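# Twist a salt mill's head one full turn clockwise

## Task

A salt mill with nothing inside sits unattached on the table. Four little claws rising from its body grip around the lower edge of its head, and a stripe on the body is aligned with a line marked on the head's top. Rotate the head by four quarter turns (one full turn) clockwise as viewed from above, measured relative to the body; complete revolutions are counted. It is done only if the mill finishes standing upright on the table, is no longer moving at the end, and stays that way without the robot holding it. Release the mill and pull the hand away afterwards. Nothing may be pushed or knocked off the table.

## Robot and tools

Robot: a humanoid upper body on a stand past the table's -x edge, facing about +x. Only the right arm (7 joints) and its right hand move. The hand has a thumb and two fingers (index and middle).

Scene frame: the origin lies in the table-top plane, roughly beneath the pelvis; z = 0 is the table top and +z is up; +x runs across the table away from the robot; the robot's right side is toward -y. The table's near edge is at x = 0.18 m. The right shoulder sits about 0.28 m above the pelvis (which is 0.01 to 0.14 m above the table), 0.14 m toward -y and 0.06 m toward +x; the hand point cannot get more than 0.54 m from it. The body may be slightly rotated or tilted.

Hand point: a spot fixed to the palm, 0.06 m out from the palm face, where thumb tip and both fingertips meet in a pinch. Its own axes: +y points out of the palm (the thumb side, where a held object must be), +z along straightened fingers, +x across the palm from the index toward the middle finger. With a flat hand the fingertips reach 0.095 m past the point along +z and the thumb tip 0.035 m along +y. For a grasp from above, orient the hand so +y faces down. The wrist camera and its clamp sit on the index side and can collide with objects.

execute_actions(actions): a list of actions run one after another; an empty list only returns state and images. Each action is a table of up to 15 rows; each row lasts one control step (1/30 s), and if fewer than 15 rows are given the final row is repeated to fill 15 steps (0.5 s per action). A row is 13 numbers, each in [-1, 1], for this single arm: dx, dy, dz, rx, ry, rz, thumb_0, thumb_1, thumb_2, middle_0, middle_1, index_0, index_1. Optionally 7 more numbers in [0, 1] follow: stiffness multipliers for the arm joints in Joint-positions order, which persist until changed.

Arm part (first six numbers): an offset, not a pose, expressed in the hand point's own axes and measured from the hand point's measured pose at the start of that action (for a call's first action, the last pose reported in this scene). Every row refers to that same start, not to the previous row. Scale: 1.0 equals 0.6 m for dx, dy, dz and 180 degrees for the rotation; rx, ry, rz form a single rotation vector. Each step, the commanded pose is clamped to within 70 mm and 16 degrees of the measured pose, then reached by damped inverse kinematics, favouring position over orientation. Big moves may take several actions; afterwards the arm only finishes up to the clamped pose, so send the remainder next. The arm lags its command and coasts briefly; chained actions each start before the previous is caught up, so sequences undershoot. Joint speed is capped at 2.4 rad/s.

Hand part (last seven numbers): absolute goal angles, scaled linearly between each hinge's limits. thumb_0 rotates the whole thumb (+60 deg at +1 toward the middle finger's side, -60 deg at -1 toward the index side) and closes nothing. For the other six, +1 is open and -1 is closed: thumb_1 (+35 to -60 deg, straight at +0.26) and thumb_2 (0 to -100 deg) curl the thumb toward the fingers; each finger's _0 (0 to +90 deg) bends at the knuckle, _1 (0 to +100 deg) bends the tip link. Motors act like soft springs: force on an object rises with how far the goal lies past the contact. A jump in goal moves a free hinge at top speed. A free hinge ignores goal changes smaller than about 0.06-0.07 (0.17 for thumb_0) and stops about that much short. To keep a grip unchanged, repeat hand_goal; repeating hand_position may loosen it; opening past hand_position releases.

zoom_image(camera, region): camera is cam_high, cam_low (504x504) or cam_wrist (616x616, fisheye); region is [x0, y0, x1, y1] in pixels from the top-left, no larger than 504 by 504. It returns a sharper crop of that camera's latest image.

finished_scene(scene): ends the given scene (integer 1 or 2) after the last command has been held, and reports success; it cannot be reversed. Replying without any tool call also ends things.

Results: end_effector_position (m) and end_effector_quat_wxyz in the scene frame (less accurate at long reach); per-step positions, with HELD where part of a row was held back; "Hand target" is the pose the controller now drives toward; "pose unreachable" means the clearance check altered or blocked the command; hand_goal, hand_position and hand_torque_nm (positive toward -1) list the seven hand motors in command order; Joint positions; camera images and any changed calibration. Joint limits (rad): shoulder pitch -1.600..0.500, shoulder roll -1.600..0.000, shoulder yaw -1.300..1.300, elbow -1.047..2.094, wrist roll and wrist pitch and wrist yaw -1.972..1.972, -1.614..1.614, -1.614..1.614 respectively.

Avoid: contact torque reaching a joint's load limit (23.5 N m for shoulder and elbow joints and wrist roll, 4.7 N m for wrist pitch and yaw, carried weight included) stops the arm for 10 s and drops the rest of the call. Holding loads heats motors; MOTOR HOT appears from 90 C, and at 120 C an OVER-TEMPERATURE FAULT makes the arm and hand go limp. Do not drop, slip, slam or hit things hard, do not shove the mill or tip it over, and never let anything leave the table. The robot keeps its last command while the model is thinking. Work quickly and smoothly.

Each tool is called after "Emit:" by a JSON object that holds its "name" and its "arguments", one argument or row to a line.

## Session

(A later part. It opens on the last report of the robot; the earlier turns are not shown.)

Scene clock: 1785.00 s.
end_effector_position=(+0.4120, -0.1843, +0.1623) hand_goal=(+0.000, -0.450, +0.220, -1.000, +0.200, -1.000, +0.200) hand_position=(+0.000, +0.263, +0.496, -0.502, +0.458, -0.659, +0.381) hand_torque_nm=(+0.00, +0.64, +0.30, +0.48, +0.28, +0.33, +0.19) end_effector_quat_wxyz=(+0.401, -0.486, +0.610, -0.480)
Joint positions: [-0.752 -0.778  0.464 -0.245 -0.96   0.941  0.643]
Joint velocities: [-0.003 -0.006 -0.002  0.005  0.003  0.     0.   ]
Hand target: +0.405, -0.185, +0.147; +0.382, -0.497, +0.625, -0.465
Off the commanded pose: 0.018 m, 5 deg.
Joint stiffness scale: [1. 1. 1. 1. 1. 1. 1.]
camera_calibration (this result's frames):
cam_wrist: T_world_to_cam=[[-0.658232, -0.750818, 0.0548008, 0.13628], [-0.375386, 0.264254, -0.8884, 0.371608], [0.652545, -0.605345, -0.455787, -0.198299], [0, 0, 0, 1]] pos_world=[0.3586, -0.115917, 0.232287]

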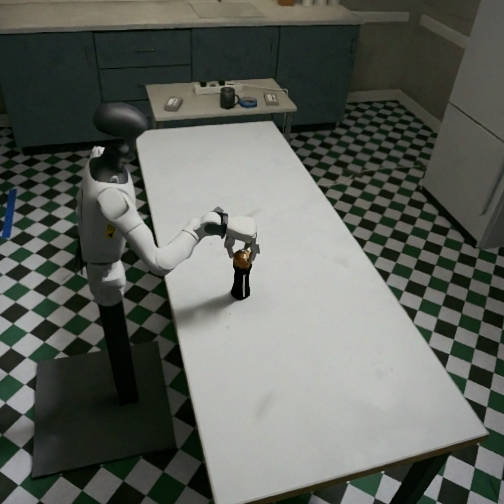

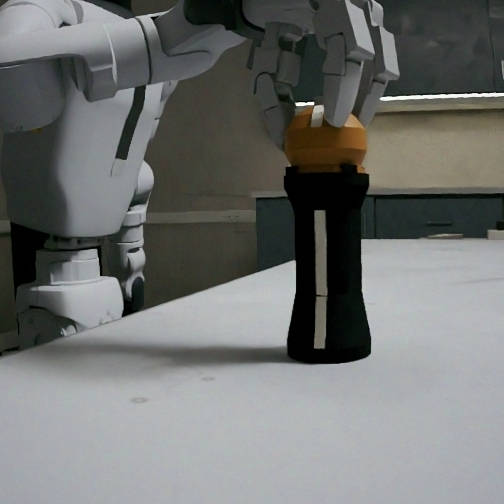

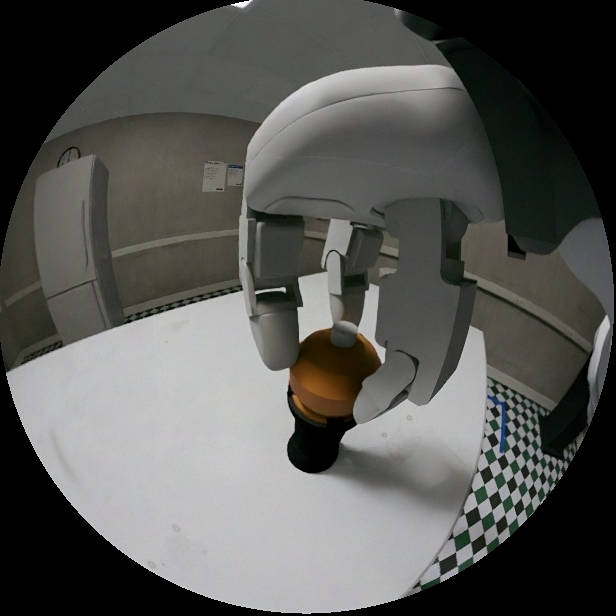

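Emit:
{"name": "execute_actions", "arguments": {
  "actions": [
    [[0.003,0.0273,-0.0057,0.0006,0.027,0.006,0,-0.45,0.22,-1,0.2,-1,0.2],[0.0033,0.0273,-0.0057,0.0008,0.0324,0.0072,0,-0.45,0.22,-1,0.2,-1,0.2],[0.0037,0.0273,-0.0057,0.0009,0.0378,0.0084,0,-0.45,0.22,-1,0.2,-1,0.2],[0.0041,0.0273,-0.0058,0.001,0.0432,0.0096,0,-0.45,0.22,-1,0.2,-1,0.2],[0.0046,0.0273,-0.0058,0.0012,0.0486,0.0108,0,-0.45,0.22,-1,0.2,-1,0.2],[0.0051,0.0273,-0.0059,0.0013,0.054,0.012,0,-0.45,0.22,-1,0.2,-1,0.2],[0.0056,0.0273,-0.0059,0.0014,0.0594,0.0132,0,-0.45,0.22,-1,0.2,-1,0.2],[0.006,0.0273,-0.006,0.0016,0.0648,0.0144,0,-0.45,0.22,-1,0.2,-1,0.2]]
  ]
}}

Emit:
{"name": "zoom_image", "arguments": {
  "camera": "cam_low",
  "region": [260, 80, 400, 220]
}}

Scene clock: 1801.83 s.
end_effector_position=(+0.4118, -0.1870, +0.1626) hand_goal=(+0.000, -0.450, +0.220, -1.000, +0.200, -1.000, +0.200) hand_position=(+0.000, +0.262, +0.482, -0.512, +0.457, -0.698, +0.361) hand_torque_nm=(+0.00, +0.64, +0.28, +0.47, +0.28, +0.29, +0.17) end_effector_quat_wxyz=(+0.366, -0.408, +0.645, -0.533)
Joint positions: [-0.823 -0.69   0.586 -0.179 -1.179  1.215  0.718]
Joint velocities: [-0.02  -0.014  0.005  0.021 -0.028  0.021  0.03 ]
Hand target: +0.405, -0.186, +0.147; +0.347, -0.420, +0.659, -0.519
Off the commanded pose: 0.017 m, 3 deg.
Joint stiffness scale: [1. 1. 1. 1. 1. 1. 1.]
Step readings (end_effector_position):
0: (+0.4120, -0.1843, +0.1623)
1: (+0.4120, -0.1843, +0.1623)
2: (+0.4120, -0.1844, +0.1623)
4: (+0.4119, -0.1853, +0.1622)
8: (+0.4115, -0.1863, +0.1627)
15: end_effector_position above
camera_calibration (this result's frames):
cam_wrist: T_world_to_cam=[[-0.799772, -0.600124, 0.0146976, 0.227125], [-0.263371, 0.328777, -0.906941, 0.341437], [0.539445, -0.729217, -0.421002, -0.181917], [0, 0, 0, 1]] pos_world=[0.369707, -0.10861, 0.229738]

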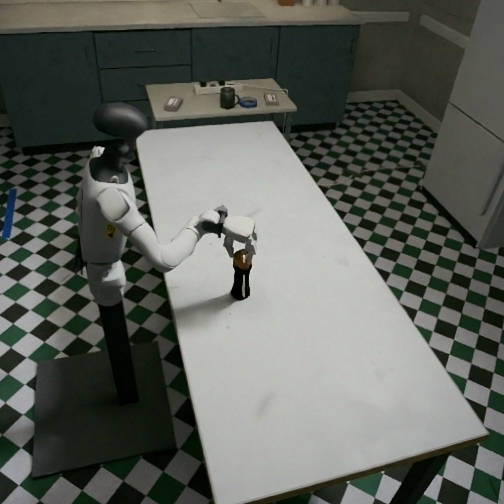

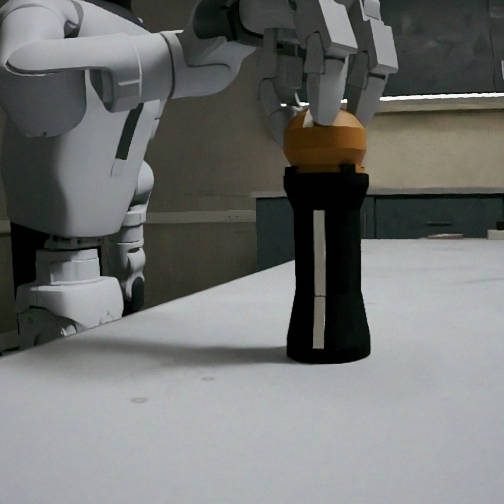

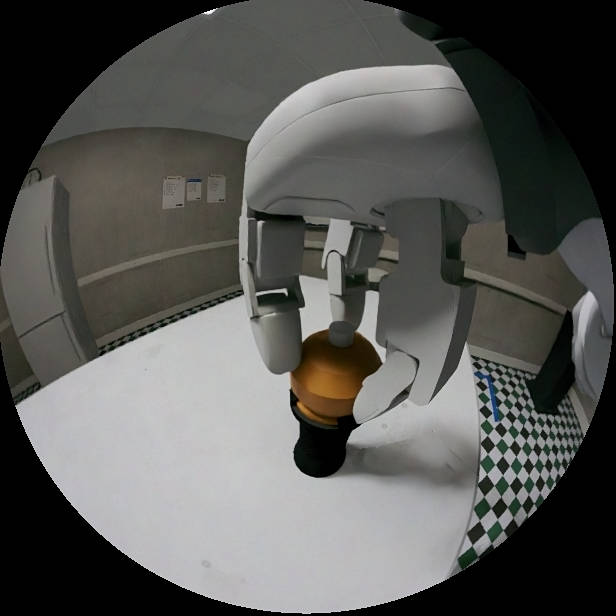

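Region (260, 80, 400, 220) of cam_low's 504x504 image, scaled by 3.600, with more detail than that image has.

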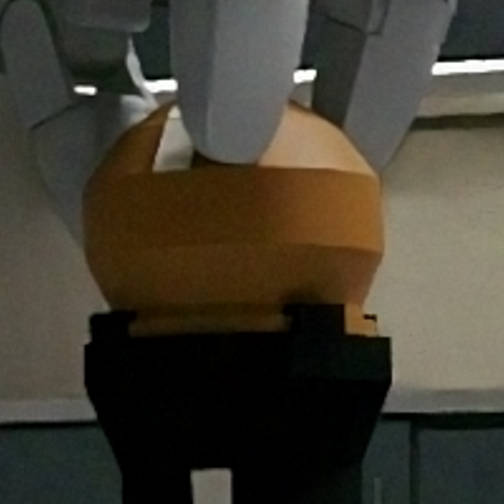

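Emit:
{"name": "execute_actions", "arguments": {
  "actions": [
    [[0.0055,0.0273,-0.006,0,0,0,0,-0.45,0.22,-1,0.2,-1,0.2],[0.0055,0.0273,-0.006,-0.0002,-0.0055,-0.0009,0,-0.45,0.22,-1,0.2,-1,0.2],[0.0052,0.0273,-0.006,-0.0004,-0.011,-0.0018,0,-0.45,0.22,-1,0.2,-1,0.2],[0.005,0.0273,-0.006,-0.0006,-0.0165,-0.0027,0,-0.45,0.22,-1,0.2,-1,0.2],[0.0046,0.0273,-0.006,-0.0008,-0.022,-0.0036,0,-0.45,0.22,-1,0.2,-1,0.2],[0.0042,0.0273,-0.006,-0.001,-0.0275,-0.0045,0,-0.45,0.22,-1,0.2,-1,0.2],[0.0038,0.0273,-0.006,-0.0012,-0.033,-0.0054,0,-0.45,0.22,-1,0.2,-1,0.2],[0.0034,0.0273,-0.006,-0.0014,-0.0385,-0.0063,0,-0.45,0.22,-1,0.2,-1,0.2],[0.003,0.0273,-0.006,-0.0016,-0.044,-0.0072,0,-0.45,0.22,-1,0.2,-1,0.2],[0.0027,0.0273,-0.006,-0.0018,-0.0495,-0.0081,0,-0.45,0.22,-1,0.2,-1,0.2]]
  ]
}}

Emit:
{"name": "zoom_image", "arguments": {
  "camera": "cam_low",
  "region": [260, 80, 400, 220]
}}

Scene clock: 1821.87 s.
end_effector_position=(+0.4119, -0.1862, +0.1631) hand_goal=(+0.000, -0.450, +0.220, -1.000, +0.200, -1.000, +0.200) hand_position=(+0.000, +0.262, +0.479, -0.519, +0.455, -0.914, +0.279) hand_torque_nm=(+0.00, +0.64, +0.28, +0.47, +0.27, +0.08, +0.08) end_effector_quat_wxyz=(+0.422, -0.440, +0.597, -0.520)
Joint positions: [-0.689 -0.727  0.466 -0.286 -1.043  1.015  0.532]
Joint velocities: [ 0.049 -0.018 -0.074 -0.003  0.064 -0.122 -0.052]
Hand target: +0.405, -0.185, +0.148; +0.409, -0.454, +0.612, -0.503
Off the commanded pose: 0.017 m, 4 deg.
Joint stiffness scale: [1. 1. 1. 1. 1. 1. 1.]
Step readings (end_effector_position):
0: (+0.4119, -0.1870, +0.1626)
1: (+0.4119, -0.1870, +0.1626)
2: (+0.4119, -0.1870, +0.1626)
4: (+0.4122, -0.1870, +0.1632)
8: (+0.4117, -0.1867, +0.1629)
15: end_effector_position above
camera_calibration (this result's frames):
cam_wrist: T_world_to_cam=[[-0.700136, -0.713585, -0.0246069, 0.171897], [-0.25122, 0.278452, -0.927013, 0.330521], [0.668355, -0.642854, -0.374221, -0.225752], [0, 0, 0, 1]] pos_world=[0.354267, -0.114496, 0.226147]

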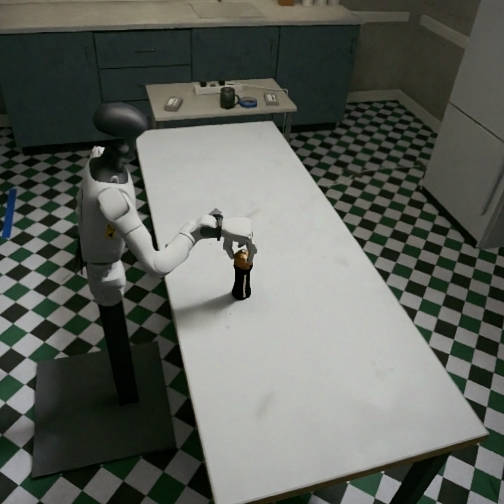

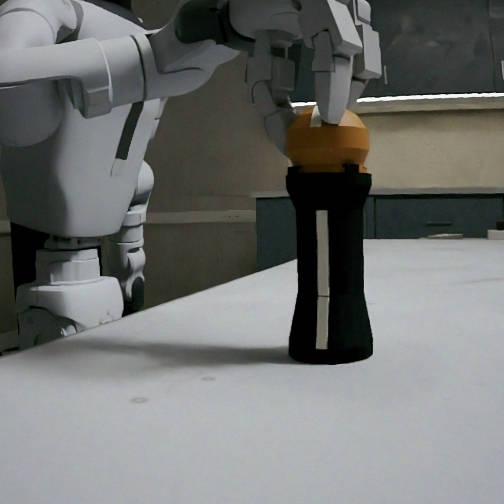

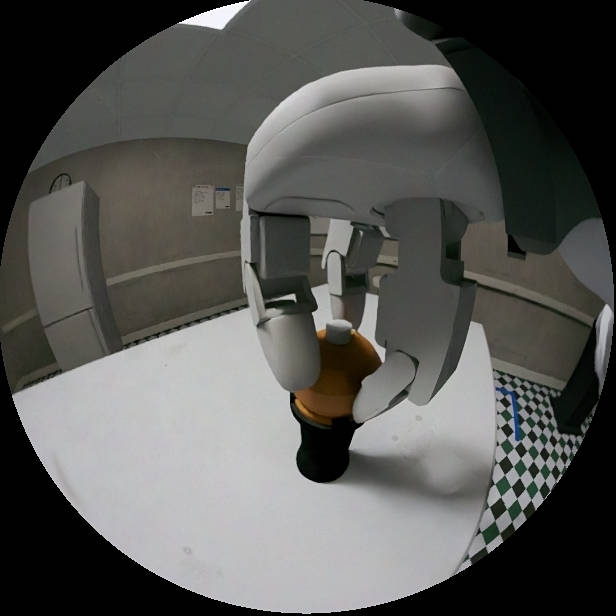

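Region (260, 80, 400, 220) of cam_low's 504x504 image, scaled by 3.600, with more detail than that image has.

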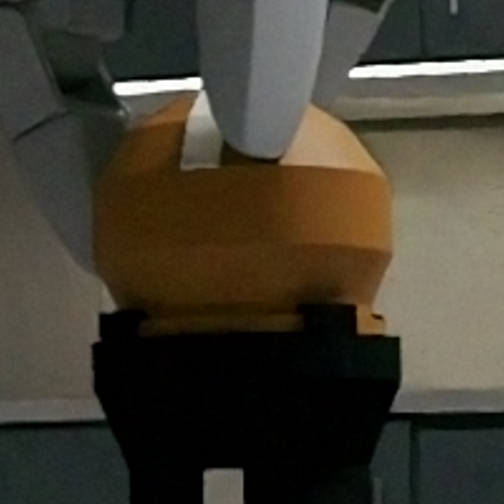

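Emit:
{"name": "execute_actions", "arguments": {
  "actions": [
    [[0.002,0.015,-0.003,0,0,0,0,-0.35,0.25,-0.9,0.25,-0.85,0.3],[0.001,0.010,-0.002,0,0,0,0,-0.2,0.3,-0.85,0.28,-0.75,0.35],[0,0.0066,0,0,0,0,0,-0.05,0.35,-0.78,0.32,-0.65,0.4],[0,0.005,0,0,0,0,0,0.1,0.4,-0.7,0.38,-0.55,0.45],[0,0.004,0,0,0,0,0,0.25,0.45,-0.6,0.45,-0.5,0.5],[0,0.002,0,0,0,0,0,0.4,0.52,-0.48,0.52,-0.42,0.55],[0,0,0,0,0,0,0,0.55,0.57,-0.36,0.58,-0.33,0.58],[0,-0.002,0,0,0,0,0,0.65,0.6,-0.25,0.6,-0.25,0.6],[0,-0.005,-0.001,0,0,0,0,0.65,0.6,-0.25,0.6,-0.25,0.6],[0,-0.010,-0.002,0,0,0,0,0.65,0.6,-0.25,0.6,-0.25,0.6],[0,-0.016,-0.003,0,0,0,0,0.65,0.6,-0.25,0.6,-0.25,0.6],[0,-0.022,-0.004,0,0,0,0,0.65,0.6,-0.25,0.6,-0.25,0.6],[0,-0.028,-0.005,0,0,0,0,0.65,0.6,-0.25,0.6,-0.25,0.6],[0,-0.034,-0.006,0,0,0,0,0.65,0.6,-0.25,0.6,-0.25,0.6],[0,-0.04,-0.007,0,0,0,0,0.65,0.6,-0.25,0.6,-0.25,0.6]],
    [[0,-0.02,-0.003,0,0,0,0,0.65,0.6,-0.25,0.6,-0.25,0.6],[0,-0.04,-0.006,0,0,0,0,0.65,0.6,-0.25,0.6,-0.25,0.6],[0,-0.06,-0.01,0,0,0,0,0.65,0.6,-0.25,0.6,-0.25,0.6],[0,-0.07,-0.012,0,0,0,0,0.65,0.6,-0.25,0.6,-0.25,0.6]]
  ]
}}

Emit:
{"name": "zoom_image", "arguments": {
  "camera": "cam_low",
  "region": [250, 80, 410, 240]
}}

Scene clock: 1841.00 s.
end_effector_position=(+0.4055, -0.1873, +0.2170) hand_goal=(+0.000, +0.650, +0.600, -0.250, +0.600, -0.250, +0.600) hand_position=(+0.000, +0.560, +0.525, -0.347, +0.525, -0.347, +0.525) hand_torque_nm=(+0.00, -0.09, -0.08, -0.09, -0.08, -0.09, -0.08) end_effector_quat_wxyz=(+0.418, -0.447, +0.597, -0.519)
Joint positions: [-0.838 -0.865  0.474 -0.394 -1.108  1.081  0.837]
Joint velocities: [ 0.02   0.     0.006  0.005 -0.009  0.011  0.011]
Hand target: +0.405, -0.187, +0.216; +0.417, -0.447, +0.598, -0.519
Off the commanded pose: 0.001 m, 1 deg.
Joint stiffness scale: [1. 1. 1. 1. 1. 1. 1.]
Step readings (end_effector_position; steps 1 to 15: 1st action; 16 to 30: 2nd action):
0: (+0.4120, -0.1862, +0.1631)
1: (+0.4120, -0.1862, +0.1631)
2: (+0.4120, -0.1862, +0.1632)
4: (+0.4123, -0.1862, +0.1633)
8: (+0.4127, -0.1855, +0.1640)
15: (+0.4094, -0.1862, +0.1742)
16: (+0.4096, -0.1863, +0.1787)
17: (+0.4098, -0.1863, +0.1829)
19: (+0.4084, -0.1860, +0.1882)
23: (+0.4069, -0.1871, +0.2134)
30: end_effector_position above
camera_calibration (this result's frames):
cam_wrist: T_world_to_cam=[[-0.696629, -0.717362, -0.010035, 0.162625], [-0.265089, 0.270375, -0.92554, 0.383034], [0.666661, -0.642098, -0.378516, -0.200301], [0, 0, 0, 1]] pos_world=[0.348361, -0.115515, 0.280328]

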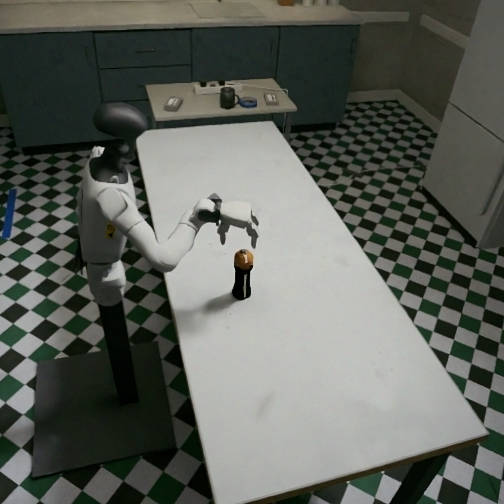

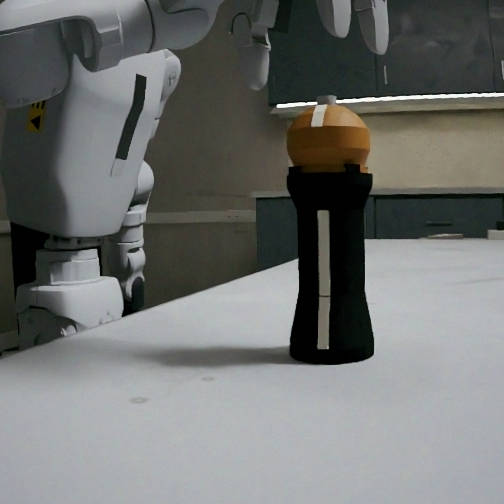

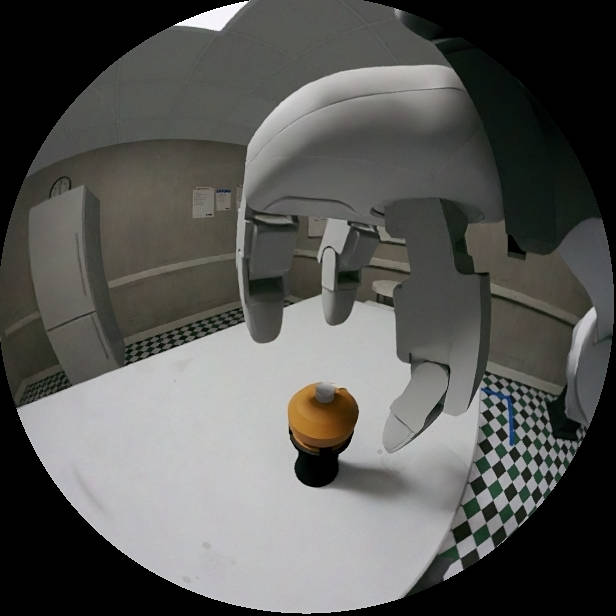

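Region (250, 80, 410, 240) of cam_low's 504x504 image, scaled by 3.150, with more detail than that image has.

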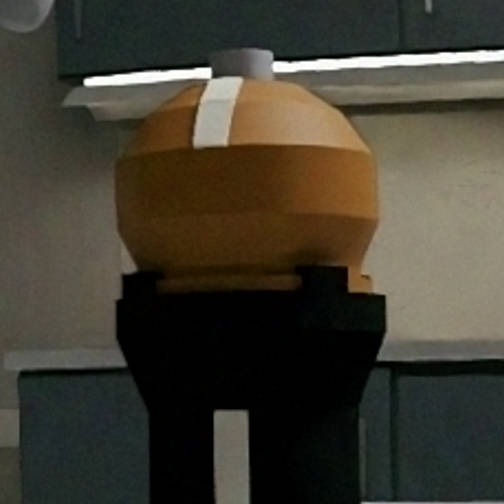

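Emit:
{"name": "execute_actions", "arguments": {
  "actions": [
    [[0,-0.03,-0.03,0,0,0,0,0.65,0.6,-0.25,0.6,-0.25,0.6],[0,-0.06,-0.06,0,0,0,0,0.65,0.6,-0.25,0.6,-0.25,0.6],[0,-0.09,-0.1,0,0,0,0,0.65,0.6,-0.25,0.6,-0.25,0.6],[0,-0.11,-0.14,0,0,0,0,0.65,0.6,-0.25,0.6,-0.25,0.6]]
  ]
}}

Scene clock: 1849.47 s.
end_effector_position=(+0.3345, -0.1709, +0.2880) hand_goal=(+0.000, +0.650, +0.600, -0.250, +0.600, -0.250, +0.600) hand_position=(+0.000, +0.563, +0.525, -0.345, +0.525, -0.345, +0.525) hand_torque_nm=(+0.00, -0.09, -0.08, -0.09, -0.08, -0.09, -0.08) end_effector_quat_wxyz=(+0.447, -0.464, +0.578, -0.502)
Joint positions: [-1.001 -1.153  0.509 -0.806 -1.413  1.29   1.507]
Joint velocities: [-0.499 -0.331  0.379 -0.028 -1.048  0.247  1.442]
Hand target: +0.329, -0.172, +0.289; +0.433, -0.463, +0.585, -0.506
Off the commanded pose: 0.005 m, 5 deg.
Joint stiffness scale: [1. 1. 1. 1. 1. 1. 1.]
joint sent to its limit — the command would take joint 7 (wrist yaw) past its upper limit, so that joint was sent only as far as its limit.
Step readings (end_effector_position):
0: (+0.4055, -0.1874, +0.2169)
1: (+0.4055, -0.1874, +0.2169)
2: (+0.4051, -0.1873, +0.2168)
4: (+0.3986, -0.1856, +0.2183)
8: (+0.3725, -0.1751, +0.2539)
15: end_effector_position above
camera_calibration (this result's frames):
cam_wrist: T_world_to_cam=[[-0.635881, -0.77118, -0.0306009, 0.102017], [-0.270053, 0.259467, -0.927226, 0.425738], [0.722999, -0.581341, -0.37325, -0.125528], [0, 0, 0, 1]] pos_world=[0.270598, -0.104766, 0.351024]

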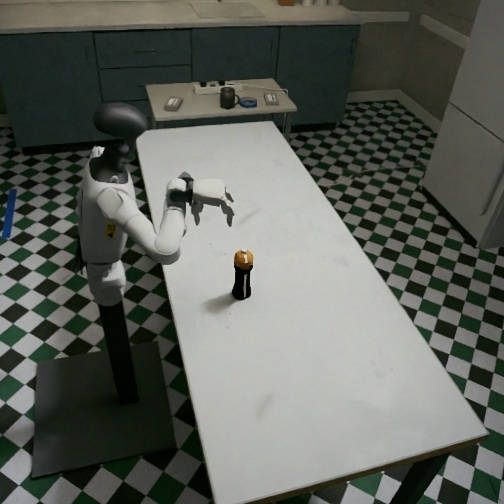

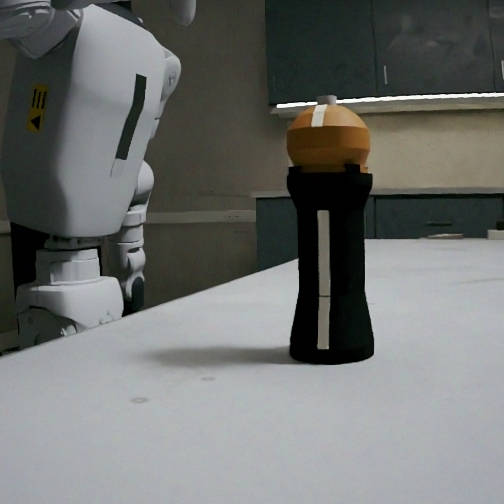

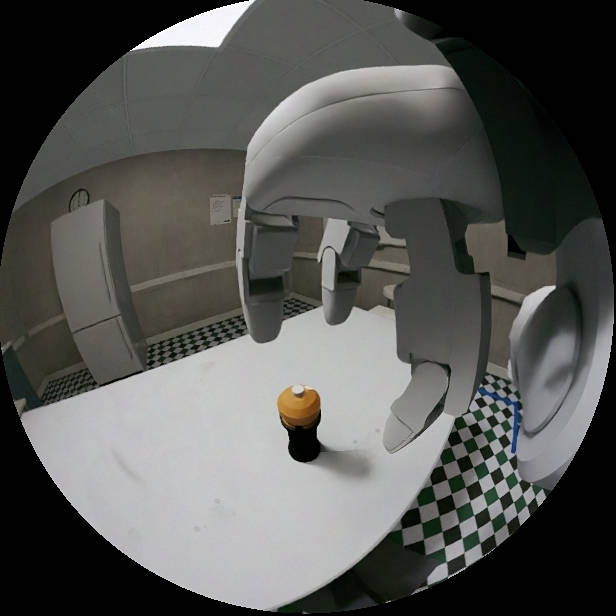

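Emit:
{"name": "finished_scene", "arguments": {
  "scene": 1
}}

The scene is finished: the task was done.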